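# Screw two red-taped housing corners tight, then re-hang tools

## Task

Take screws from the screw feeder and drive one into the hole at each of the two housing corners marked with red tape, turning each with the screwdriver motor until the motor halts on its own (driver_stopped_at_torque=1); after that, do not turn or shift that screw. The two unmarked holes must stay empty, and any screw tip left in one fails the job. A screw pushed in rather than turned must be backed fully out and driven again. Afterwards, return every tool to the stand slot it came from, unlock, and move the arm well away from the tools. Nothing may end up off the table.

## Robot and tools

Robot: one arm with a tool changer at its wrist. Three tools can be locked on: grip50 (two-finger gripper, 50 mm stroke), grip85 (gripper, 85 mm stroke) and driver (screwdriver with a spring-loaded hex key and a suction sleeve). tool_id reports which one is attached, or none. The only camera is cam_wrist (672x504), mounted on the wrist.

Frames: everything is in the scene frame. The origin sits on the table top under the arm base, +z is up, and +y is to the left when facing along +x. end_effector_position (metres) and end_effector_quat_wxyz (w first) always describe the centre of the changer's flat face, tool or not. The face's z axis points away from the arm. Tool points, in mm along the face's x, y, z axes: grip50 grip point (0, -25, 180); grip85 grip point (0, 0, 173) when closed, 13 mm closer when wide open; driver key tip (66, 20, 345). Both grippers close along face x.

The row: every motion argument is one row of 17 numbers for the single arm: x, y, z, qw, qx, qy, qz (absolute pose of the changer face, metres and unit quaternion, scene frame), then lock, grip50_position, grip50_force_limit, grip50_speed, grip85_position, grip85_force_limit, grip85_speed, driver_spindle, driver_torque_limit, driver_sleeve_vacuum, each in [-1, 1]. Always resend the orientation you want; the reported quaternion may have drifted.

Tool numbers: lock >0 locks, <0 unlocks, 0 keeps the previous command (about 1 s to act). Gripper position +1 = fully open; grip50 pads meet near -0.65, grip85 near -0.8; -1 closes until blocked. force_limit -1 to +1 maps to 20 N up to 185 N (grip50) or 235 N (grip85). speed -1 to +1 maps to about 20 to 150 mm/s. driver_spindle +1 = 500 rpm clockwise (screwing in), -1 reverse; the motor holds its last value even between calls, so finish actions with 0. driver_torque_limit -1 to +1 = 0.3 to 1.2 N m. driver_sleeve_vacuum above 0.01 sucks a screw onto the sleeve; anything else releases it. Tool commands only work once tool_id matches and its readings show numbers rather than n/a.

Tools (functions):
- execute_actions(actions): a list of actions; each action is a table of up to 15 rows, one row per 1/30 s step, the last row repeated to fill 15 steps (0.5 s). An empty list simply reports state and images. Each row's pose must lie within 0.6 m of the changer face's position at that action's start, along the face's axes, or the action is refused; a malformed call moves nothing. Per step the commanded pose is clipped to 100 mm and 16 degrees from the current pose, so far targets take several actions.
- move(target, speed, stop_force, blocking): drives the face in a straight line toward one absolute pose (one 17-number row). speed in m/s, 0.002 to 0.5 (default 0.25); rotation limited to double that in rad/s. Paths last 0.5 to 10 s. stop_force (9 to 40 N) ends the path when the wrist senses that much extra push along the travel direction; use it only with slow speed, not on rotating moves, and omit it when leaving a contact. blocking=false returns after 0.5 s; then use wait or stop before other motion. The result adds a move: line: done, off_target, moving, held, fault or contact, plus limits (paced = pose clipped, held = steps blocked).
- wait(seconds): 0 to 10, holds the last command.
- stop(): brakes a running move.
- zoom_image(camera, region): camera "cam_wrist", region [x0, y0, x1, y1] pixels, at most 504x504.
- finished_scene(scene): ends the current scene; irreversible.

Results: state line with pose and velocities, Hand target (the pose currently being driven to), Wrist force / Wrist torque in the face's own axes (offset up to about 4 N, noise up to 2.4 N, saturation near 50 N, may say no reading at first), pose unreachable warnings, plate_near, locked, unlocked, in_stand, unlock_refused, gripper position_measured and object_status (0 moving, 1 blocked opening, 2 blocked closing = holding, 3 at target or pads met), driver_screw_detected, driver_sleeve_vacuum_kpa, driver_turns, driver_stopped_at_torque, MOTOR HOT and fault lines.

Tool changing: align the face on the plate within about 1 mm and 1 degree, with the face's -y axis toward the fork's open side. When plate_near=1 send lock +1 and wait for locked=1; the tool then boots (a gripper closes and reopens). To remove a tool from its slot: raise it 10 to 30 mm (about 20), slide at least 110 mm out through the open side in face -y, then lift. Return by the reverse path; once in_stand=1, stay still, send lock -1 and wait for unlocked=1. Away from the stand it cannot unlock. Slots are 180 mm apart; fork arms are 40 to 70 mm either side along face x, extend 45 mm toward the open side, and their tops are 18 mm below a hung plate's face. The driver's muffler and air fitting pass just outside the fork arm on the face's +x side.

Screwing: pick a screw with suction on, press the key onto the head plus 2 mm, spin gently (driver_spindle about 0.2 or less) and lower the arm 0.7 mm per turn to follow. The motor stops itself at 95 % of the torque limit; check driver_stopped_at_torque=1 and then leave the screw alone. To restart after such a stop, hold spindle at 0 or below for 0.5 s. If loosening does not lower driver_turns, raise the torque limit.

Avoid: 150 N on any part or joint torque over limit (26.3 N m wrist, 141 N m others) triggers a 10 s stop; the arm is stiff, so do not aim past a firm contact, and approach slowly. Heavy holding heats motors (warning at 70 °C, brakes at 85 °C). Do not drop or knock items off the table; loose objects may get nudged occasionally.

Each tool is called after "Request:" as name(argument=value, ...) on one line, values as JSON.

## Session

Request:
execute_actions(actions=[])

Scene clock: 0.00 s.
end_effector_position=(+0.3037, -0.1152, +0.1939) locked=0 unlocked=1 plate_near=0 in_stand=0 unlock_refused=0 tool_id=none grip50_position_measured=n/a grip50_object_status=n/a grip85_position_measured=n/a grip85_object_status=n/a driver_sleeve_vacuum_kpa=n/a driver_screw_detected=n/a driver_stopped_at_torque=n/a driver_turns=n/a end_effector_quat_wxyz=(+0.237, +0.165, +0.957, +0.025) end_effector_velocity=(-0.000, +0.000, -0.000) end_effector_angular_velocity=(+0.001, +0.000, -0.000)
Joint positions: [-0.276 -1.115  2.806 -4.052 -2.187  2.797]
Joint velocities: [ 0.    -0.     0.     0.001 -0.     0.001]
Motor temperatures (°C, as the motors report them): [23 20 24 31 31 34]
Wrist force (N, on the end effector, along its own x y z axes, offset not removed): no reading
Wrist torque (N m, same axes, about the end effector's origin, offset not removed): no reading
Hand target: +0.304, -0.115, +0.194; +0.237, +0.165, +0.957, +0.025
camera_calibration (this result's frames):
cam_wrist: T_world_to_cam=[[-0.843193, 0.353062, -0.405428, 0.382071], [0.187279, 0.899794, 0.394078, 0.0315539], [0.503936, 0.256355, -0.824821, 0.0800284], [0, 0, 0, 1]] pos_world=[0.275921, -0.183802, 0.208477]

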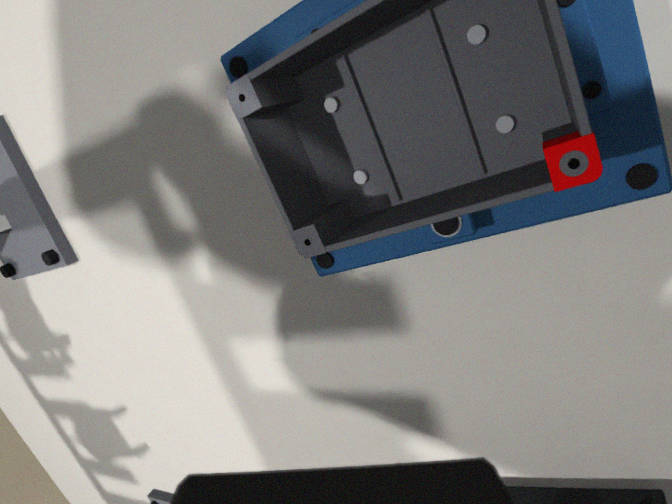

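Request:
move(target=[0.36,0.0,0.4,0.05,0.2,0.92,0.33,0,0,0,0,0,0,0,0,0,0], speed=0.12)

Request:
move(target=[0.42,0.0,0.6,-0.15,0.69,0.69,0.15,0,0,0,0,0,0,0,0,0,0], speed=0.12)

Scene clock: 6.27 s.
end_effector_position=(+0.3601, -0.0003, +0.4000) locked=0 unlocked=1 plate_near=0 in_stand=0 unlock_refused=0 tool_id=none grip50_position_measured=n/a grip50_object_status=n/a grip85_position_measured=n/a grip85_object_status=n/a driver_sleeve_vacuum_kpa=n/a driver_screw_detected=n/a driver_stopped_at_torque=n/a driver_turns=n/a end_effector_quat_wxyz=(+0.050, +0.200, +0.921, +0.330) end_effector_velocity=(+0.001, +0.001, +0.002) end_effector_angular_velocity=(+0.007, +0.003, -0.001)
Joint positions: [ 0.22  -1.581  2.319 -2.464 -1.814  3.75 ]
Joint velocities: [ 0.002  0.003 -0.006  0.004  0.006  0.005]
Motor temperatures (°C, as the motors report them): [23 20 24 31 31 34]
Wrist force (N, on the end effector, along its own x y z axes, offset not removed): [-2.4 1.9 1.0]
Wrist torque (N m, same axes, about the end effector's origin, offset not removed): [0.00 -0.02 -0.18]
Hand target: +0.360, -0.000, +0.400; +0.050, +0.200, +0.921, +0.331
Off the commanded pose: 0.000 m, 0 deg.
move: done
camera_calibration (this result's frames):
cam_wrist: T_world_to_cam=[[-0.914293, 0.395239, 0.0886239, 0.300569], [0.289725, 0.485223, 0.824996, -0.373046], [0.283068, 0.779965, -0.558146, 0.165125], [0, 0, 0, 1]] pos_world=[0.336147, -0.0665774, 0.373288]

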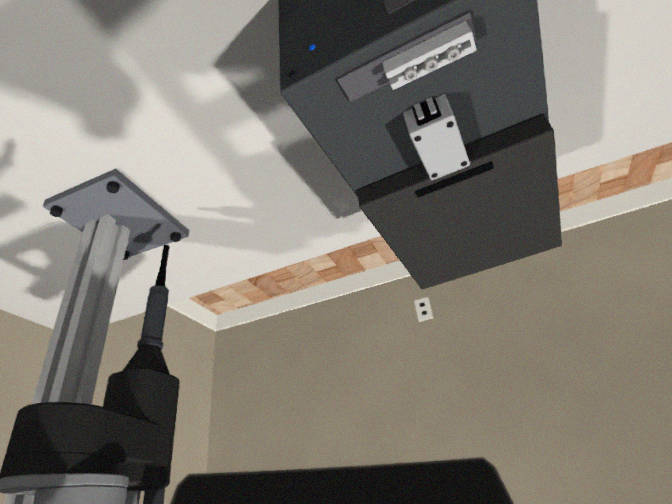

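Scene clock: 11.83 s.
end_effector_position=(+0.4198, -0.0001, +0.5997) locked=0 unlocked=1 plate_near=0 in_stand=0 unlock_refused=0 tool_id=none grip50_position_measured=n/a grip50_object_status=n/a grip85_position_measured=n/a grip85_object_status=n/a driver_sleeve_vacuum_kpa=n/a driver_screw_detected=n/a driver_stopped_at_torque=n/a driver_turns=n/a end_effector_quat_wxyz=(-0.150, +0.690, +0.692, +0.151) end_effector_velocity=(+0.001, +0.000, +0.002) end_effector_angular_velocity=(-0.003, +0.013, -0.011)
Joint positions: [ 0.481 -1.32   1.542 -1.557 -1.911  5.308]
Joint velocities: [ 0.001  0.006 -0.012  0.015  0.002  0.02 ]
Motor temperatures (°C, as the motors report them): [23 20 24 31 31 34]
Wrist force (N, on the end effector, along its own x y z axes, offset not removed): [-0.9 0.4 1.4]
Wrist torque (N m, same axes, about the end effector's origin, offset not removed): [-0.16 -0.08 -0.23]
Hand target: +0.420, -0.000, +0.600; -0.150, +0.691, +0.691, +0.150
Off the commanded pose: 0.000 m, 0 deg.
move: done
camera_calibration (this result's frames):
cam_wrist: T_world_to_cam=[[0.0238964, 0.891266, 0.45285, -0.274841], [0.955882, -0.153031, 0.250743, -0.490488], [0.292778, 0.426879, -0.855602, 0.433828], [0, 0, 0, 1]] pos_world=[0.348401, -0.0152951, 0.618632]

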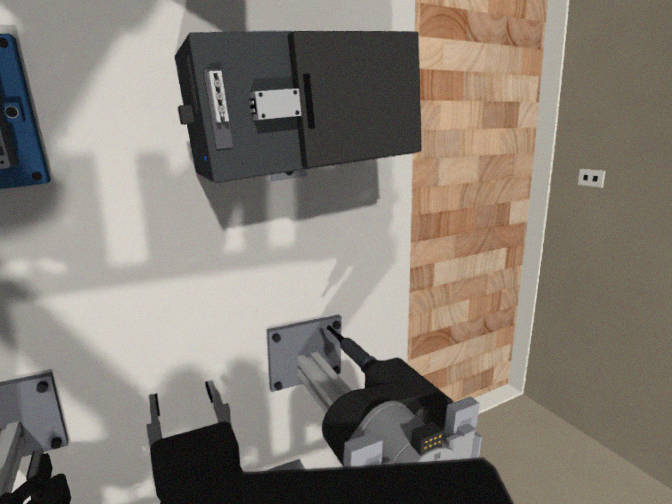

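Request:
move(target=[0.64,0.185,0.5,0,0.69,0.7238,0,0,0,0,0,0,0,0,0,0,0])

Scene clock: 15.03 s.
end_effector_position=(+0.6398, +0.1847, +0.5001) locked=0 unlocked=1 plate_near=0 in_stand=0 unlock_refused=0 tool_id=none grip50_position_measured=n/a grip50_object_status=n/a grip85_position_measured=n/a grip85_object_status=n/a driver_sleeve_vacuum_kpa=n/a driver_screw_detected=n/a driver_stopped_at_torque=n/a driver_turns=n/a end_effector_quat_wxyz=(+0.000, +0.690, +0.724, +0.001) end_effector_velocity=(+0.002, +0.002, -0.001) end_effector_angular_velocity=(-0.005, +0.004, +0.001)
Joint positions: [ 0.448 -0.558  0.869 -1.365 -2.265  5.377]
Joint velocities: [-0.001  0.012 -0.02   0.016 -0.001  0.004]
Motor temperatures (°C, as the motors report them): [23 20 24 31 31 34]
Wrist force (N, on the end effector, along its own x y z axes, offset not removed): [-1.6 -1.9 2.6]
Wrist torque (N m, same axes, about the end effector's origin, offset not removed): [-0.14 -0.04 -0.17]
Hand target: +0.640, +0.185, +0.500; +0.000, +0.690, +0.724, +0.000
Off the commanded pose: 0.000 m, 0 deg.
move: done
camera_calibration (this result's frames):
cam_wrist: T_world_to_cam=[[-0.0216809, 0.998877, 0.0421378, -0.185022], [0.956451, 0.00845168, 0.291771, -0.698281], [0.291087, 0.0466286, -0.95556, 0.326559], [0, 0, 0, 1]] pos_world=[0.568803, 0.175489, 0.523581]

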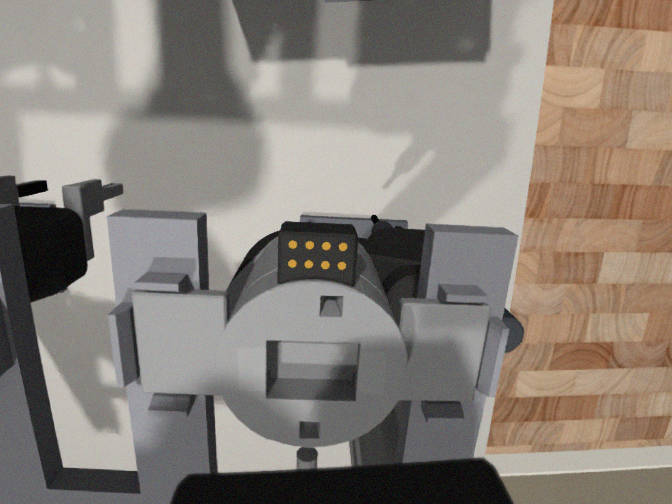

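Request:
move(target=[0.6495,0.1805,0.433,0,0.7193,0.6947,0,0,0,0,0,0,0,0,0,0,0], speed=0.08)

Scene clock: 19.33 s.
end_effector_position=(+0.6495, +0.1805, +0.4333) locked=0 unlocked=1 plate_near=0 in_stand=0 unlock_refused=0 tool_id=none grip50_position_measured=n/a grip50_object_status=n/a grip85_position_measured=n/a grip85_object_status=n/a driver_sleeve_vacuum_kpa=n/a driver_screw_detected=n/a driver_stopped_at_torque=n/a driver_turns=n/a end_effector_quat_wxyz=(+0.000, +0.719, +0.695, -0.000) end_effector_velocity=(-0.000, +0.000, -0.003) end_effector_angular_velocity=(+0.000, -0.000, -0.001)
Joint positions: [ 0.386 -0.581  1.041 -1.559 -2.295  5.388]
Joint velocities: [-0.002 -0.001  0.008 -0.009 -0.001 -0.001]
Motor temperatures (°C, as the motors report them): [23 20 24 31 31 34]
Wrist force (N, on the end effector, along its own x y z axes, offset not removed): [-0.7 3.8 4.0]
Wrist torque (N m, same axes, about the end effector's origin, offset not removed): [0.20 -0.14 -0.12]
Hand target: +0.650, +0.181, +0.433; +0.000, +0.719, +0.695, -0.000
Off the commanded pose: 0.000 m, 0 deg.
move: done
camera_calibration (this result's frames):
cam_wrist: T_world_to_cam=[[0.0605764, 0.99731, 0.0412647, -0.230576], [0.95431, -0.0699846, 0.290506, -0.671908], [0.292613, 0.0217815, -0.955983, 0.263821], [0, 0, 0, 1]] pos_world=[0.577979, 0.177186, 0.456916]

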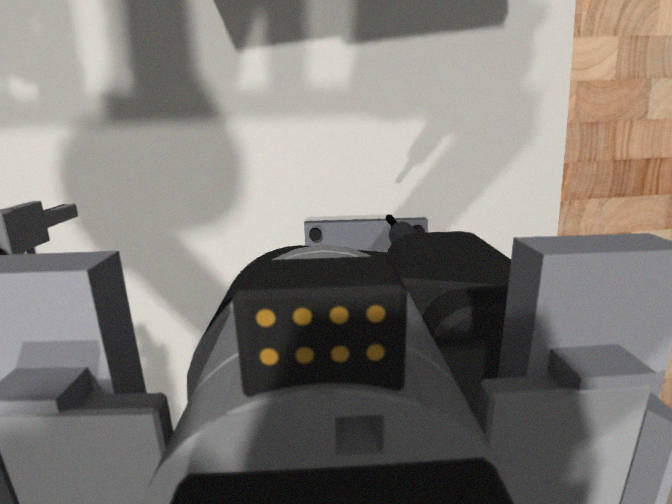

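Request:
move(target=[0.6458,0.1794,0.427,0,0.7206,0.6934,0,0,0,0,0,0,0,0,0,0,0], speed=0.02)

Request:
move(target=[0.6458,0.1794,0.4,0,0.7206,0.6934,0,0,0,0,0,0,0,0,0,0,0], speed=0.005, stop_force=22)

Scene clock: 21.93 s.
end_effector_position=(+0.6460, +0.1795, +0.4273) locked=0 unlocked=1 plate_near=0 in_stand=0 unlock_refused=0 tool_id=none grip50_position_measured=n/a grip50_object_status=n/a grip85_position_measured=n/a grip85_object_status=n/a driver_sleeve_vacuum_kpa=n/a driver_screw_detected=n/a driver_stopped_at_torque=n/a driver_turns=n/a end_effector_quat_wxyz=(-0.000, +0.721, +0.693, -0.000) end_effector_velocity=(-0.002, -0.000, -0.003) end_effector_angular_velocity=(+0.000, +0.000, -0.001)
Joint positions: [ 0.382 -0.591  1.072 -1.583 -2.296  5.387]
Joint velocities: [-0.002 -0.005  0.014 -0.011 -0.001 -0.001]
Motor temperatures (°C, as the motors report them): [23 20 24 31 31 34]
Wrist force (N, on the end effector, along its own x y z axes, offset not removed): [-2.8 2.1 3.1]
Wrist torque (N m, same axes, about the end effector's origin, offset not removed): [0.07 0.06 -0.19]
Hand target: +0.646, +0.179, +0.427; +0.000, +0.721, +0.693, -0.000
Off the commanded pose: 0.000 m, 0 deg.
move: done
camera_calibration (this result's frames):
cam_wrist: T_world_to_cam=[[0.0643684, 0.997066, 0.041427, -0.231528], [0.954024, -0.0736612, 0.290539, -0.666076], [0.292738, 0.0208208, -0.955966, 0.259217], [0, 0, 0, 1]] pos_world=[0.574473, 0.176387, 0.450915]

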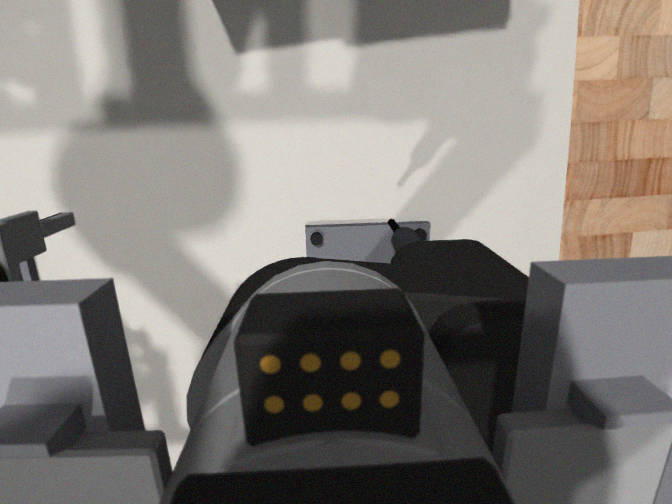

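Scene clock: 25.60 s.
end_effector_position=(+0.6459, +0.1794, +0.4110) locked=0 unlocked=1 plate_near=1 in_stand=1 unlock_refused=0 tool_id=none grip50_position_measured=n/a grip50_object_status=n/a grip85_position_measured=n/a grip85_object_status=n/a driver_sleeve_vacuum_kpa=n/a driver_screw_detected=n/a driver_stopped_at_torque=n/a driver_turns=n/a end_effector_quat_wxyz=(+0.000, +0.721, +0.693, +0.000) end_effector_velocity=(-0.000, -0.001, +0.000) end_effector_angular_velocity=(-0.002, +0.003, +0.001)
Joint positions: [ 0.368 -0.595  1.113 -1.632 -2.303  5.37 ]
Joint velocities: [-0.    -0.    -0.003  0.007 -0.     0.002]
Motor temperatures (°C, as the motors report them): [23 20 24 31 31 34]
Wrist force (N, on the end effector, along its own x y z axes, offset not removed): [7.0 14.7 -32.5]
Wrist torque (N m, same axes, about the end effector's origin, offset not removed): [-0.83 0.26 0.45]
Hand target: +0.646, +0.179, +0.411; +0.000, +0.721, +0.693, +0.000
Off the commanded pose: 0.011 m, 0 deg.
move: contact
camera_calibration (this result's frames):
cam_wrist: T_world_to_cam=[[0.064324, 0.997067, 0.0414805, -0.230771], [0.953946, -0.0736402, 0.2908, -0.66127], [0.293001, 0.0208648, -0.955884, 0.243461], [0, 0, 0, 1]] pos_world=[0.574325, 0.176319, 0.43459]

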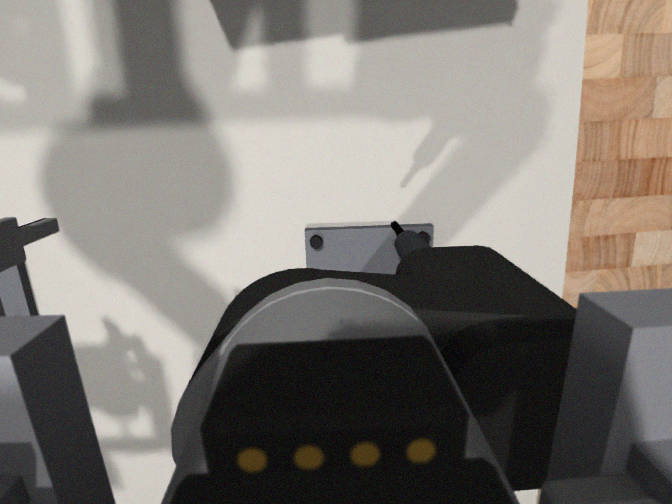

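Request:
execute_actions(actions=[[[0.6463,0.1796,0.4113,0,0.7206,0.6934,0,1,0,0,0,0,0,0,0,0,0]],[[0.6463,0.1796,0.4113,0,0.7206,0.6934,0,1,0,0,0,0,0,0,0,0,0]],[[0.6463,0.1796,0.4113,0,0.7206,0.6934,0,1,0,0,0,0,0,0,0,0,0]]])

Request:
move(target=[0.6463,0.1796,0.431,0,0.7206,0.6934,0,0,0,0,0,0,0,0,0,0,0], speed=0.04)

Request:
move(target=[0.52,0.1845,0.431,0,0.7206,0.6934,0,0,0,0,0,0,0,0,0,0,0], speed=0.12)

Request:
move(target=[0.43,0.02,0.54,0,0.7206,0.6934,0,0,0,0,0,0,0,0,0,0,0])

Request:
move(target=[0.305,0.02,0.53,0,0.7206,0.6934,0,0,0,0,0,0,0,0,0,0,0])

Request:
zoom_image(camera="cam_wrist", region=[355,175,435,255])

Scene clock: 32.57 s.
end_effector_position=(+0.6463, +0.1796, +0.4114) locked=1 unlocked=0 plate_near=1 in_stand=1 unlock_refused=0 tool_id=driver grip50_position_measured=n/a grip50_object_status=n/a grip85_position_measured=n/a grip85_object_status=n/a driver_sleeve_vacuum_kpa=n/a driver_screw_detected=n/a driver_stopped_at_torque=n/a driver_turns=n/a end_effector_quat_wxyz=(-0.000, +0.721, +0.693, +0.000) end_effector_velocity=(-0.000, +0.000, +0.001) end_effector_angular_velocity=(+0.000, -0.002, -0.001)
Joint positions: [ 0.368 -0.594  1.11  -1.63  -2.302  5.371]
Joint velocities: [ 0.001 -0.    -0.001 -0.001 -0.     0.001]
Motor temperatures (°C, as the motors report them): [23 20 24 31 31 34]
Wrist force (N, on the end effector, along its own x y z axes, offset not removed): [-1.9 -2.3 -34.3]
Wrist torque (N m, same axes, about the end effector's origin, offset not removed): [-0.61 1.90 -0.50]
Hand target: +0.646, +0.180, +0.411; +0.000, +0.721, +0.693, -0.000
Off the commanded pose: 0.000 m, 0 deg.
camera_calibration (this result's frames):
cam_wrist: T_world_to_cam=[[0.0646045, 0.997043, 0.0416142, -0.231256], [0.953958, -0.0739451, 0.290682, -0.661704], [0.292899, 0.0209189, -0.955914, 0.243752], [0, 0, 0, 1]] pos_world=[0.574784, 0.176543, 0.434975]

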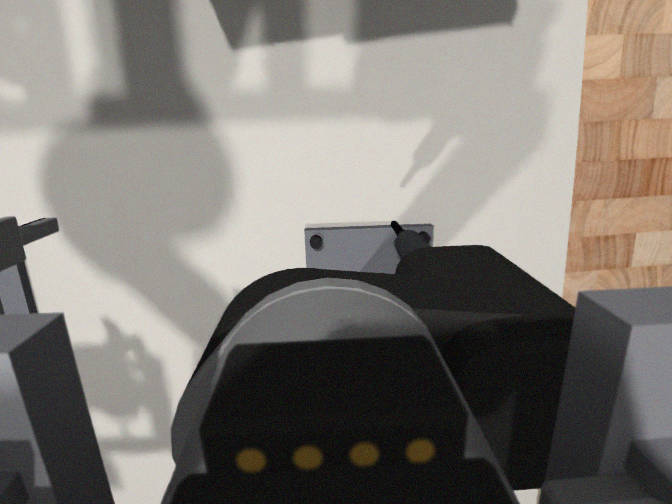

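Scene clock: 33.47 s.
end_effector_position=(+0.6463, +0.1796, +0.4307) locked=1 unlocked=0 plate_near=1 in_stand=0 unlock_refused=0 tool_id=driver grip50_position_measured=n/a grip50_object_status=n/a grip85_position_measured=n/a grip85_object_status=n/a driver_sleeve_vacuum_kpa=0 driver_screw_detected=0 driver_stopped_at_torque=0 driver_turns=0.00 end_effector_quat_wxyz=(-0.000, +0.721, +0.693, +0.000) end_effector_velocity=(-0.000, +0.000, +0.002) end_effector_angular_velocity=(-0.001, +0.002, +0.001)
Joint positions: [ 0.384 -0.59   1.062 -1.573 -2.295  5.39 ]
Joint velocities: [ 0.002  0.001 -0.006  0.01   0.001  0.003]
Motor temperatures (°C, as the motors report them): [23 20 24 31 31 34]
Wrist force (N, on the end effector, along its own x y z axes, offset not removed): [-3.0 0.9 2.5]
Wrist torque (N m, same axes, about the end effector's origin, offset not removed): [0.04 -0.04 -0.42]
Hand target: +0.646, +0.180, +0.431; -0.000, +0.721, +0.693, +0.000
Off the commanded pose: 0.000 m, 0 deg.
move: done
camera_calibration (this result's frames):
cam_wrist: T_world_to_cam=[[0.0645203, 0.99705, 0.041571, -0.231961], [0.953974, -0.0738513, 0.290653, -0.667282], [0.292866, 0.0209046, -0.955925, 0.262218], [0, 0, 0, 1]] pos_world=[0.574742, 0.176515, 0.454251]

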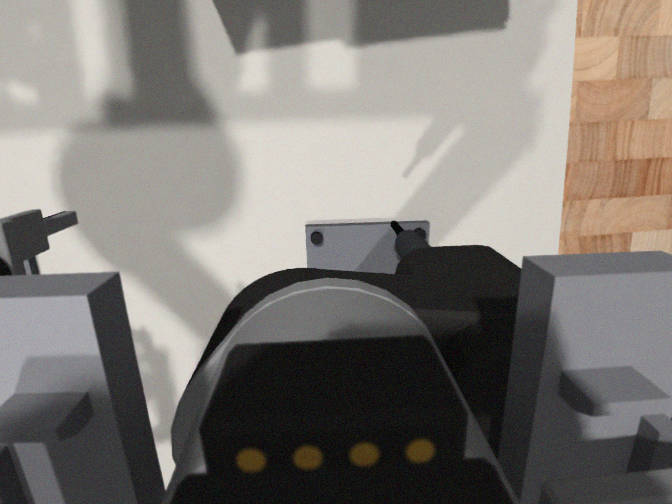

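Scene clock: 35.10 s.
end_effector_position=(+0.5204, +0.1847, +0.4310) locked=1 unlocked=0 plate_near=1 in_stand=0 unlock_refused=0 tool_id=driver grip50_position_measured=n/a grip50_object_status=n/a grip85_position_measured=n/a grip85_object_status=n/a driver_sleeve_vacuum_kpa=0 driver_screw_detected=0 driver_stopped_at_torque=0 driver_turns=0.00 end_effector_quat_wxyz=(-0.000, +0.721, +0.693, +0.000) end_effector_velocity=(-0.003, -0.000, -0.000) end_effector_angular_velocity=(+0.000, +0.000, +0.001)
Joint positions: [ 0.471 -0.791  1.451 -1.696 -2.253  5.489]
Joint velocities: [ 0.002 -0.005  0.008 -0.003  0.001  0.001]
Motor temperatures (°C, as the motors report them): [23 20 24 31 31 34]
Wrist force (N, on the end effector, along its own x y z axes, offset not removed): [0.0 1.8 0.6]
Wrist torque (N m, same axes, about the end effector's origin, offset not removed): [0.09 -0.13 -0.26]
Hand target: +0.520, +0.185, +0.431; -0.000, +0.721, +0.693, +0.000
Off the commanded pose: 0.000 m, 0 deg.
move: done
camera_calibration (this result's frames):
cam_wrist: T_world_to_cam=[[0.0644958, 0.99705, 0.0416162, -0.228927], [0.954015, -0.0738382, 0.290521, -0.546915], [0.292737, 0.0209651, -0.955963, 0.299371], [0, 0, 0, 1]] pos_world=[0.448893, 0.181593, 0.454605]

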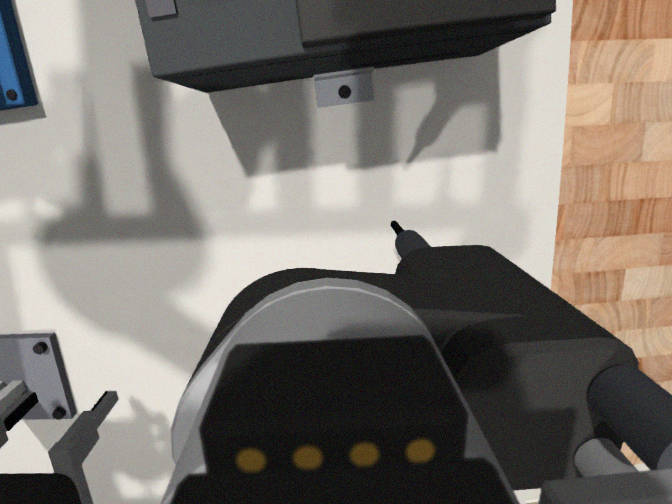

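Scene clock: 36.70 s.
end_effector_position=(+0.4300, +0.0202, +0.5398) locked=1 unlocked=0 plate_near=1 in_stand=0 unlock_refused=0 tool_id=driver grip50_position_measured=n/a grip50_object_status=n/a grip85_position_measured=n/a grip85_object_status=n/a driver_sleeve_vacuum_kpa=0 driver_screw_detected=0 driver_stopped_at_torque=0 driver_turns=0.00 end_effector_quat_wxyz=(-0.000, +0.721, +0.693, +0.000) end_effector_velocity=(-0.001, -0.002, +0.002) end_effector_angular_velocity=(+0.000, -0.000, -0.001)
Joint positions: [ 0.506 -1.193  1.546 -1.364 -2.235  5.528]
Joint velocities: [ 0.    -0.004 -0.002  0.005 -0.     0.001]
Motor temperatures (°C, as the motors report them): [23 20 24 31 31 34]
Wrist force (N, on the end effector, along its own x y z axes, offset not removed): [-1.3 -0.2 3.4]
Wrist torque (N m, same axes, about the end effector's origin, offset not removed): [0.08 -0.06 -0.11]
Hand target: +0.430, +0.020, +0.540; -0.000, +0.721, +0.693, +0.000
Off the commanded pose: 0.000 m, 0 deg.
move: done
camera_calibration (this result's frames):
cam_wrist: T_world_to_cam=[[0.0644965, 0.997051, 0.0415779, -0.0636407], [0.953992, -0.0738294, 0.290599, -0.504378], [0.292812, 0.0209224, -0.955941, 0.433245], [0, 0, 0, 1]] pos_world=[0.358418, 0.0171506, 0.563375]

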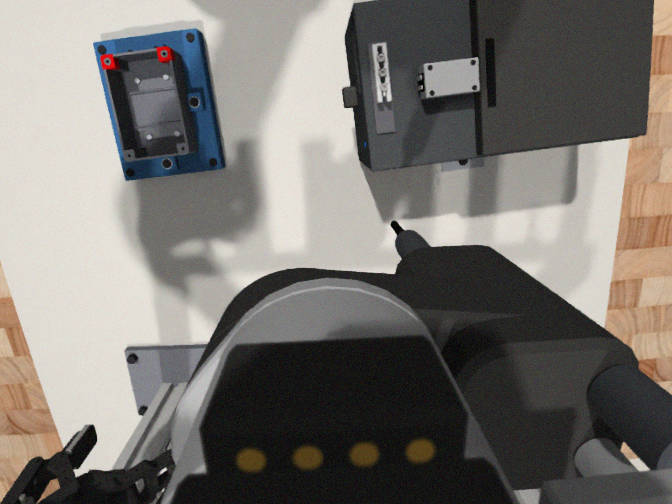

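Scene clock: 37.93 s.
end_effector_position=(+0.3053, +0.0202, +0.5300) locked=1 unlocked=0 plate_near=1 in_stand=0 unlock_refused=0 tool_id=driver grip50_position_measured=n/a grip50_object_status=n/a grip85_position_measured=n/a grip85_object_status=n/a driver_sleeve_vacuum_kpa=0 driver_screw_detected=0 driver_stopped_at_torque=0 driver_turns=0.00 end_effector_quat_wxyz=(-0.000, +0.721, +0.693, +0.000) end_effector_velocity=(-0.002, -0.000, -0.000) end_effector_angular_velocity=(+0.000, -0.000, +0.001)
Joint positions: [ 0.629 -1.378  1.788 -1.348 -2.166  5.654]
Joint velocities: [ 0.003 -0.004  0.004  0.001  0.002  0.001]
Motor temperatures (°C, as the motors report them): [23 20 24 31 31 34]
Wrist force (N, on the end effector, along its own x y z axes, offset not removed): [0.1 1.9 3.1]
Wrist torque (N m, same axes, about the end effector's origin, offset not removed): [0.19 -0.02 -0.31]
Hand target: +0.305, +0.020, +0.530; -0.000, +0.721, +0.693, +0.000
Off the commanded pose: 0.000 m, 0 deg.
move: done
camera_calibration (this result's frames):
cam_wrist: T_world_to_cam=[[0.0644315, 0.99705, 0.0417157, -0.0551807], [0.954017, -0.073806, 0.290525, -0.38263], [0.292747, 0.0210785, -0.955958, 0.460431], [0, 0, 0, 1]] pos_world=[0.233801, 0.0170723, 0.553618]

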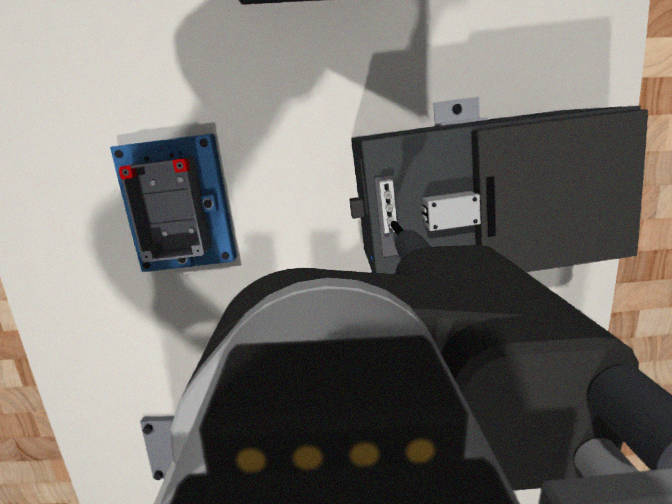

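Region (355, 175, 435, 255) of cam_wrist's 672x504 image, scaled by 6.300, with more detail than that image has.

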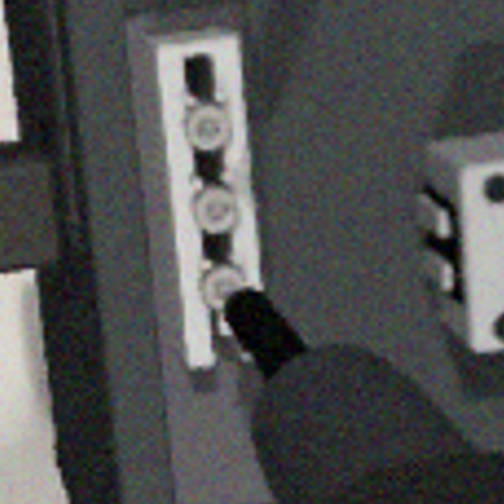

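Request:
move(target=[0.3056,0.0196,0.516,0,0.7206,0.6934,0,0,0,0,0,0,0,0,0,0,1], speed=0.04)

Request:
move(target=[0.3056,0.0196,0.5035,0,0.7206,0.6934,0,0,0,0,0,0,0,0,0.1,0,1], speed=0.008, stop_force=14)

Request:
zoom_image(camera="cam_wrist", region=[355,175,435,255])

Request:
move(target=[0.3056,0.0196,0.54,0,0.7206,0.6934,0,0,0,0,0,0,0,0,0,0,1], speed=0.06)

Request:
move(target=[0.245,-0.215,0.435,0,0.7206,0.6934,0,0,0,0,0,0,0,0,0,0,1], speed=0.2)

Request:
zoom_image(camera="cam_wrist", region=[355,175,435,255])

Scene clock: 43.07 s.
end_effector_position=(+0.3056, +0.0196, +0.5163) locked=1 unlocked=0 plate_near=1 in_stand=0 unlock_refused=0 tool_id=driver grip50_position_measured=n/a grip50_object_status=n/a grip85_position_measured=n/a grip85_object_status=n/a driver_sleeve_vacuum_kpa=14 driver_screw_detected=0 driver_stopped_at_torque=0 driver_turns=0.00 end_effector_quat_wxyz=(+0.000, +0.721, +0.693, -0.000) end_effector_velocity=(+0.000, -0.000, -0.002) end_effector_angular_velocity=(+0.001, -0.001, -0.000)
Joint positions: [ 0.613 -1.389  1.828 -1.385 -2.175  5.639]
Joint velocities: [-0.002 -0.002  0.007 -0.008 -0.002 -0.003]
Motor temperatures (°C, as the motors report them): [23 20 24 31 31 34]
Wrist force (N, on the end effector, along its own x y z axes, offset not removed): [-1.1 4.0 2.9]
Wrist torque (N m, same axes, about the end effector's origin, offset not removed): [0.16 -0.16 -0.10]
Hand target: +0.306, +0.020, +0.516; +0.000, +0.721, +0.693, -0.000
Off the commanded pose: 0.000 m, 0 deg.
move: done
camera_calibration (this result's frames):
cam_wrist: T_world_to_cam=[[0.0645695, 0.997053, 0.0414209, -0.0539858], [0.953997, -0.0738527, 0.290578, -0.378961], [0.292781, 0.0207529, -0.955954, 0.447283], [0, 0, 0, 1]] pos_world=[0.234057, 0.016557, 0.539936]

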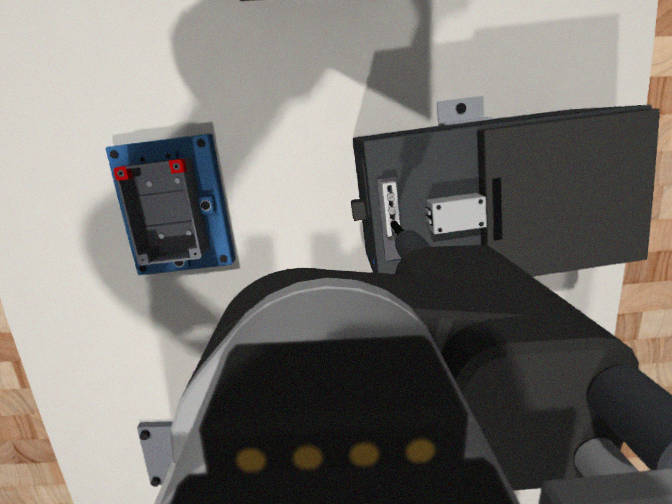

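Scene clock: 44.90 s.
end_effector_position=(+0.3056, +0.0196, +0.5038) locked=1 unlocked=0 plate_near=1 in_stand=0 unlock_refused=0 tool_id=driver grip50_position_measured=n/a grip50_object_status=n/a grip85_position_measured=n/a grip85_object_status=n/a driver_sleeve_vacuum_kpa=14 driver_screw_detected=0 driver_stopped_at_torque=0 driver_turns=1.52 end_effector_quat_wxyz=(+0.000, +0.721, +0.693, -0.000) end_effector_velocity=(+0.001, -0.000, -0.002) end_effector_angular_velocity=(+0.000, +0.001, +0.001)
Joint positions: [ 0.599 -1.398  1.864 -1.421 -2.184  5.624]
Joint velocities: [-0.004 -0.001  0.006 -0.006 -0.002 -0.004]
Motor temperatures (°C, as the motors report them): [23 20 24 31 31 34]
Wrist force (N, on the end effector, along its own x y z axes, offset not removed): [-1.6 4.8 -5.9]
Wrist torque (N m, same axes, about the end effector's origin, offset not removed): [-0.12 0.62 -0.23]
Hand target: +0.306, +0.020, +0.504; +0.000, +0.721, +0.693, -0.000
Off the commanded pose: 0.000 m, 0 deg.
move: done
camera_calibration (this result's frames):
cam_wrist: T_world_to_cam=[[0.0645651, 0.997052, 0.0414468, -0.0534641], [0.95399, -0.0738566, 0.290599, -0.375337], [0.292804, 0.0207773, -0.955947, 0.435261], [0, 0, 0, 1]] pos_world=[0.234074, 0.0165418, 0.527375]

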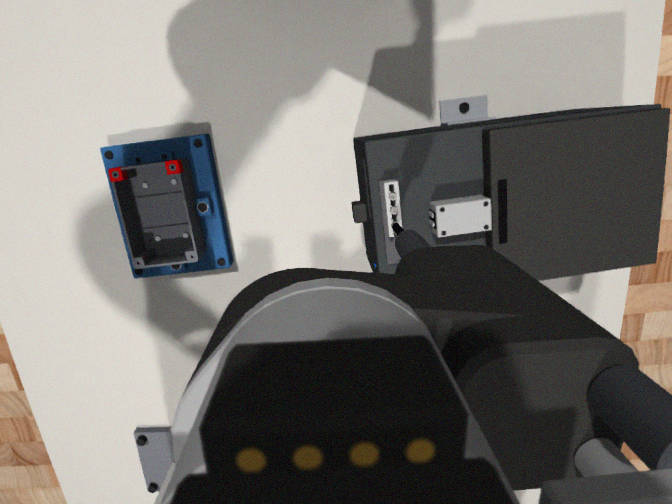

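Region (355, 175, 435, 255) of cam_wrist's 672x504 image, scaled by 6.300, with more detail than that image has.

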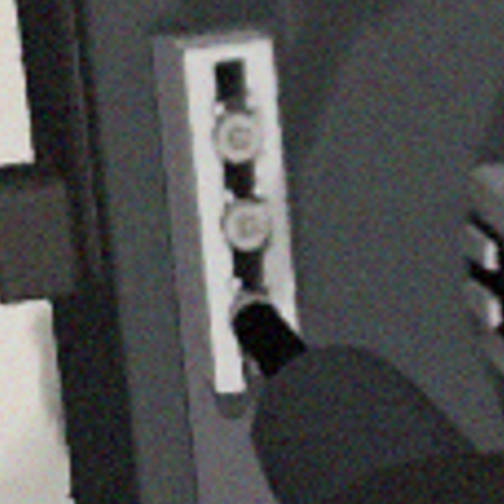

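Scene clock: 45.97 s.
end_effector_position=(+0.3056, +0.0196, +0.5397) locked=1 unlocked=0 plate_near=1 in_stand=0 unlock_refused=0 tool_id=driver grip50_position_measured=n/a grip50_object_status=n/a grip85_position_measured=n/a grip85_object_status=n/a driver_sleeve_vacuum_kpa=40 driver_screw_detected=1 driver_stopped_at_torque=0 driver_turns=1.52 end_effector_quat_wxyz=(-0.000, +0.721, +0.693, +0.000) end_effector_velocity=(+0.001, -0.000, +0.003) end_effector_angular_velocity=(+0.000, +0.000, -0.002)
Joint positions: [ 0.639 -1.371  1.759 -1.321 -2.16   5.663]
Joint velocities: [ 0.002  0.003 -0.009  0.007  0.001  0.003]
Motor temperatures (°C, as the motors report them): [23 20 24 31 31 34]
Wrist force (N, on the end effector, along its own x y z axes, offset not removed): [-0.8 2.4 1.2]
Wrist torque (N m, same axes, about the end effector's origin, offset not removed): [0.09 -0.08 -0.15]
Hand target: +0.306, +0.020, +0.540; -0.000, +0.721, +0.693, +0.000
Off the commanded pose: 0.000 m, 0 deg.
move: done
camera_calibration (this result's frames):
cam_wrist: T_world_to_cam=[[0.0644821, 0.99705, 0.0416275, -0.0549888], [0.953984, -0.0738307, 0.290625, -0.385744], [0.292841, 0.0209719, -0.955931, 0.469567], [0, 0, 0, 1]] pos_world=[0.234031, 0.0164992, 0.563269]

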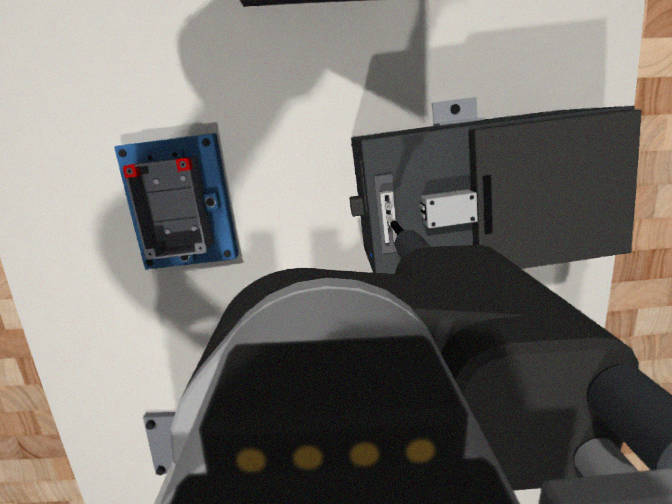

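Scene clock: 47.97 s.
end_effector_position=(+0.2448, -0.2148, +0.4351) locked=1 unlocked=0 plate_near=1 in_stand=0 unlock_refused=0 tool_id=driver grip50_position_measured=n/a grip50_object_status=n/a grip85_position_measured=n/a grip85_object_status=n/a driver_sleeve_vacuum_kpa=40 driver_screw_detected=1 driver_stopped_at_torque=0 driver_turns=1.52 end_effector_quat_wxyz=(+0.000, +0.721, +0.693, -0.000) end_effector_velocity=(-0.000, -0.002, -0.001) end_effector_angular_velocity=(+0.002, -0.004, +0.003)
Joint positions: [ 0.209 -2.02   2.117 -1.35  -2.364  5.167]
Joint velocities: [-0.007 -0.008  0.004 -0.008 -0.002 -0.017]
Motor temperatures (°C, as the motors report them): [23 20 24 31 31 34]
Wrist force (N, on the end effector, along its own x y z axes, offset not removed): [-1.5 1.1 5.2]
Wrist torque (N m, same axes, about the end effector's origin, offset not removed): [0.08 -0.08 -0.30]
Hand target: +0.245, -0.215, +0.435; +0.000, +0.721, +0.693, -0.000
Off the commanded pose: 0.000 m, 0 deg.
move: done
camera_calibration (this result's frames):
cam_wrist: T_world_to_cam=[[0.0650117, 0.997072, 0.0402724, 0.187394], [0.954018, -0.0739375, 0.290488, -0.314634], [0.292615, 0.0195354, -0.956031, 0.392068], [0, 0, 0, 1]] pos_world=[0.173259, -0.217768, 0.458679]

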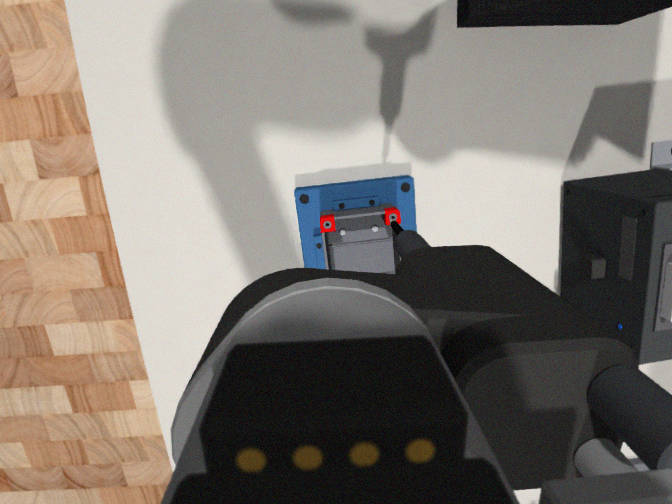

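Region (355, 175, 435, 255) of cam_wrist's 672x504 image, scaled by 6.300, with more detail than that image has.

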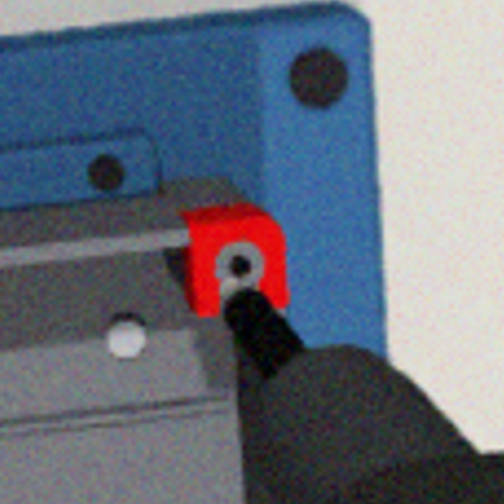

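Request:
move(target=[0.2456,-0.2104,0.427,0,0.7206,0.6934,0,0,0,0,0,0,0,0,0,0,1], speed=0.03)

Request:
zoom_image(camera="cam_wrist", region=[355,175,435,255])

Scene clock: 50.43 s.
end_effector_position=(+0.2456, -0.2106, +0.4273) locked=1 unlocked=0 plate_near=1 in_stand=0 unlock_refused=0 tool_id=driver grip50_position_measured=n/a grip50_object_status=n/a grip85_position_measured=n/a grip85_object_status=n/a driver_sleeve_vacuum_kpa=40 driver_screw_detected=1 driver_stopped_at_torque=0 driver_turns=1.52 end_effector_quat_wxyz=(+0.000, +0.721, +0.693, -0.000) end_effector_velocity=(+0.000, +0.002, -0.003) end_effector_angular_velocity=(+0.000, +0.002, -0.000)
Joint positions: [ 0.198 -2.023  2.142 -1.384 -2.366  5.152]
Joint velocities: [-0.006 -0.001  0.01  -0.012 -0.001 -0.006]
Motor temperatures (°C, as the motors report them): [23 20 24 31 31 34]
Wrist force (N, on the end effector, along its own x y z axes, offset not removed): [-2.8 1.3 1.0]
Wrist torque (N m, same axes, about the end effector's origin, offset not removed): [-0.04 0.14 -0.20]
Hand target: +0.246, -0.210, +0.427; +0.000, +0.721, +0.693, -0.000
Off the commanded pose: 0.000 m, 0 deg.
move: done
camera_calibration (this result's frames):
cam_wrist: T_world_to_cam=[[0.0645782, 0.997054, 0.0413886, 0.183115], [0.954007, -0.0738509, 0.290545, -0.312823], [0.292746, 0.0207221, -0.955966, 0.384546], [0, 0, 0, 1]] pos_world=[0.174036, -0.213646, 0.450923]

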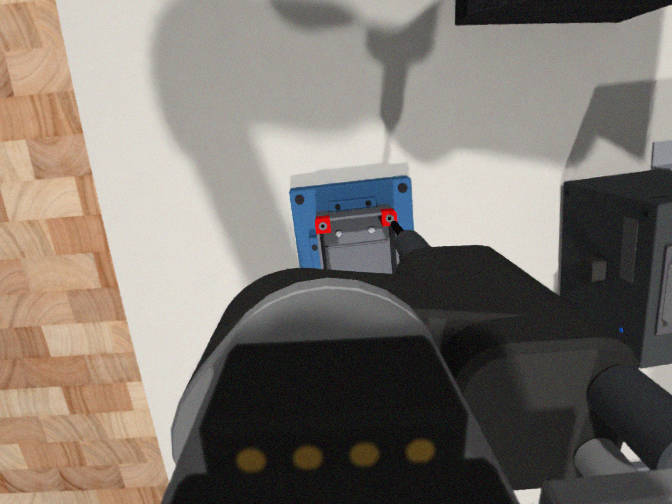

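Region (355, 175, 435, 255) of cam_wrist's 672x504 image, scaled by 6.300, with more detail than that image has.

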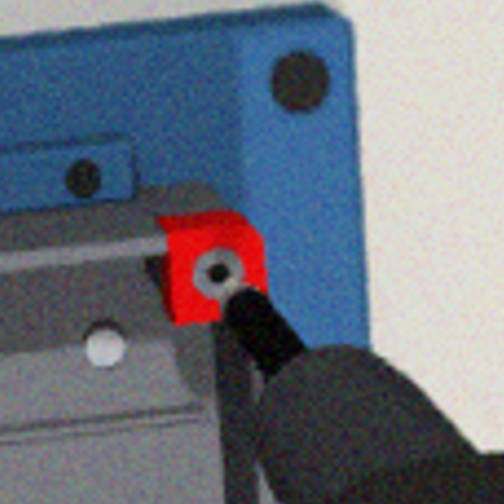

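Request:
move(target=[0.2456,-0.2107,0.416,0,0.7206,0.6934,0,0,0,0,0,0,0,0,0,0,1], speed=0.03)

Request:
move(target=[0.2456,-0.2107,0.4065,0,0.7206,0.6934,0,0,0,0,0,0,0,0,0,0,1], speed=0.007, stop_force=13)

Request:
zoom_image(camera="cam_wrist", region=[355,175,435,255])

Request:
execute_actions(actions=[[[0.2456,-0.2107,0.4065,0,0.7206,0.6934,0,0,0,0,0,0,0,0,0.2,0,1]],[[0.2456,-0.2107,0.406,0,0.7206,0.6934,0,0,0,0,0,0,0,0,0.6,0,1]],[[0.2456,-0.2107,0.4045,0,0.7206,0.6934,0,0,0,0,0,0,0,0,0.6,0,1]],[[0.2456,-0.2107,0.4045,0,0.7206,0.6934,0,0,0,0,0,0,0,0,0,0,1]]])

Request:
zoom_image(camera="cam_wrist", region=[355,175,435,255])

Scene clock: 53.97 s.
end_effector_position=(+0.2456, -0.2107, +0.4164) locked=1 unlocked=0 plate_near=1 in_stand=0 unlock_refused=0 tool_id=driver grip50_position_measured=n/a grip50_object_status=n/a grip85_position_measured=n/a grip85_object_status=n/a driver_sleeve_vacuum_kpa=40 driver_screw_detected=1 driver_stopped_at_torque=0 driver_turns=1.52 end_effector_quat_wxyz=(+0.000, +0.721, +0.693, -0.000) end_effector_velocity=(+0.000, -0.001, -0.002) end_effector_angular_velocity=(+0.001, -0.001, -0.001)
Joint positions: [ 0.171 -2.038  2.175 -1.428 -2.374  5.115]
Joint velocities: [-0.007 -0.004  0.007 -0.012 -0.002 -0.011]
Motor temperatures (°C, as the motors report them): [23 20 24 31 31 34]
Wrist force (N, on the end effector, along its own x y z axes, offset not removed): [-0.6 0.7 -4.6]
Wrist torque (N m, same axes, about the end effector's origin, offset not removed): [0.03 0.28 -0.27]
Hand target: +0.246, -0.211, +0.416; +0.000, +0.721, +0.693, -0.000
Off the commanded pose: 0.000 m, 0 deg.
move: done
camera_calibration (this result's frames):
cam_wrist: T_world_to_cam=[[0.0645933, 0.997054, 0.0413697, 0.183674], [0.954016, -0.0738591, 0.290512, -0.30966], [0.292712, 0.0207023, -0.955977, 0.37407], [0, 0, 0, 1]] pos_world=[0.174062, -0.213748, 0.439964]

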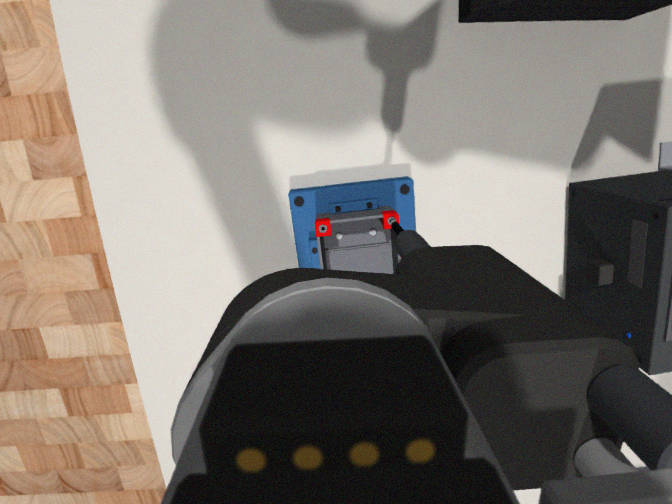

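Scene clock: 55.50 s.
end_effector_position=(+0.2455, -0.2107, +0.4084) locked=1 unlocked=0 plate_near=1 in_stand=0 unlock_refused=0 tool_id=driver grip50_position_measured=n/a grip50_object_status=n/a grip85_position_measured=n/a grip85_object_status=n/a driver_sleeve_vacuum_kpa=40 driver_screw_detected=1 driver_stopped_at_torque=0 driver_turns=1.52 end_effector_quat_wxyz=(-0.000, +0.721, +0.693, -0.000) end_effector_velocity=(+0.000, -0.000, +0.001) end_effector_angular_velocity=(-0.002, +0.002, -0.001)
Joint positions: [ 0.152 -2.048  2.198 -1.461 -2.379  5.088]
Joint velocities: [ 0.004  0.004 -0.006  0.011 -0.     0.009]
Motor temperatures (°C, as the motors report them): [23 20 24 31 31 34]
Wrist force (N, on the end effector, along its own x y z axes, offset not removed): [-0.6 -3.2 -33.8]
Wrist torque (N m, same axes, about the end effector's origin, offset not removed): [-0.10 1.95 -0.45]
Hand target: +0.246, -0.211, +0.409; +0.000, +0.721, +0.693, -0.000
Off the commanded pose: 0.002 m, 0 deg.
move: contact
camera_calibration (this result's frames):
cam_wrist: T_world_to_cam=[[0.0645242, 0.99706, 0.0413224, 0.184033], [0.954044, -0.0737776, 0.290441, -0.307257], [0.292636, 0.0206829, -0.956, 0.366501], [0, 0, 0, 1]] pos_world=[0.174011, -0.213741, 0.43201]

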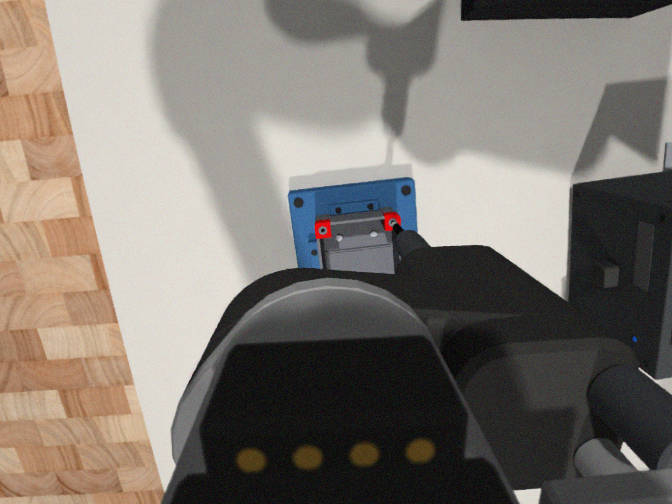

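Region (355, 175, 435, 255) of cam_wrist's 672x504 image, scaled by 6.300, with more detail than that image has.

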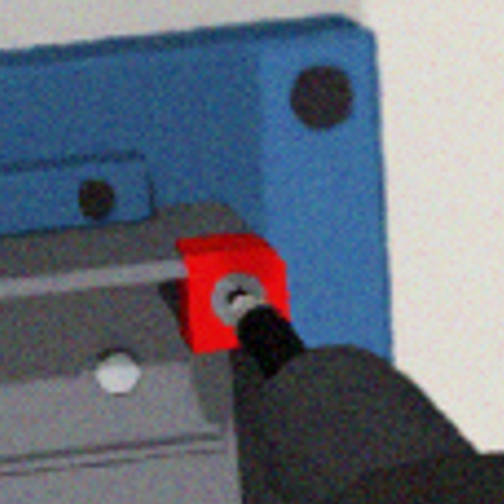

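Scene clock: 65.97 s.
end_effector_position=(+0.2462, -0.2110, +0.4080) locked=1 unlocked=0 plate_near=1 in_stand=0 unlock_refused=0 tool_id=driver grip50_position_measured=n/a grip50_object_status=n/a grip85_position_measured=n/a grip85_object_status=n/a driver_sleeve_vacuum_kpa=40 driver_screw_detected=1 driver_stopped_at_torque=0 driver_turns=2.18 end_effector_quat_wxyz=(-0.000, +0.722, +0.692, +0.003) end_effector_velocity=(+0.000, -0.000, +0.000) end_effector_angular_velocity=(-0.000, +0.001, -0.001)
Joint positions: [ 0.148 -2.051  2.201 -1.473 -2.377  5.081]
Joint velocities: [-0.001  0.    -0.001  0.001 -0.     0.   ]
Motor temperatures (°C, as the motors report them): [23 20 24 31 31 34]
Wrist force (N, on the end effector, along its own x y z axes, offset not removed): [-0.1 -4.1 -35.2]
Wrist torque (N m, same axes, about the end effector's origin, offset not removed): [1.14 1.96 -0.51]
Hand target: +0.246, -0.211, +0.408; -0.000, +0.722, +0.692, +0.003
Off the commanded pose: 0.002 m, 0 deg.
FORCE FAULT: contact force on the arm reached its limit, and the arm stopped for 10 seconds. The contact can be on any part of the arm, not only on its tool. That time counts as 20 of the actions that you can send in this scene. The arm's remaining commands of this call were not run. The arm holds still and accepts commands again. Move the arm away from the contact; if what it grips holds it there, let go first. Pushing or pulling that hard again can fault the arm again.
camera_calibration (this result's frames):
cam_wrist: T_world_to_cam=[[0.068471, 0.996574, 0.0463851, 0.181175], [0.952413, -0.0791377, 0.29436, -0.310125], [0.297022, 0.0240226, -0.954568, 0.364996], [0, 0, 0, 1]] pos_world=[0.17455, -0.213865, 0.431299]

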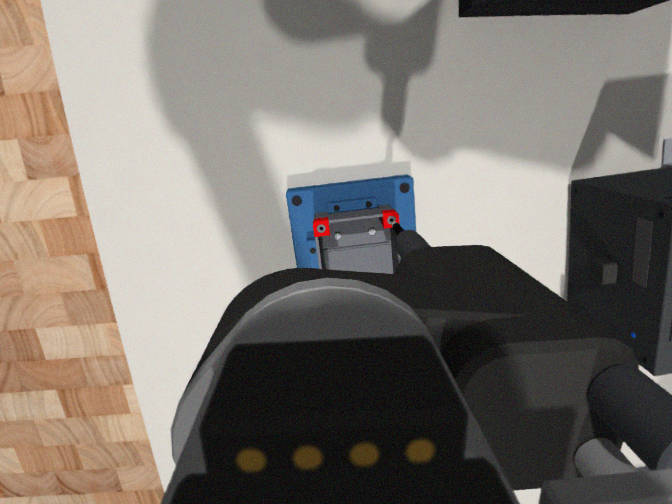

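Region (355, 175, 435, 255) of cam_wrist's 672x504 image, scaled by 6.300, with more detail than that image has.

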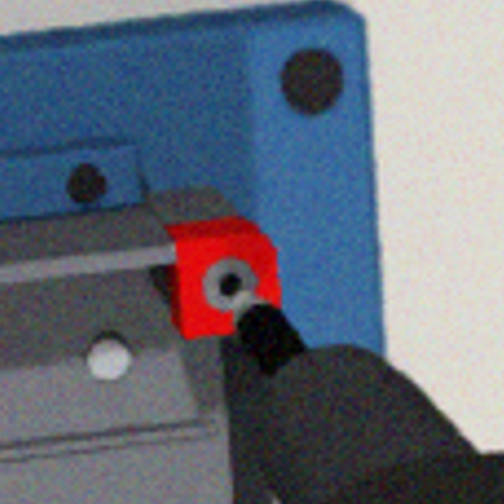

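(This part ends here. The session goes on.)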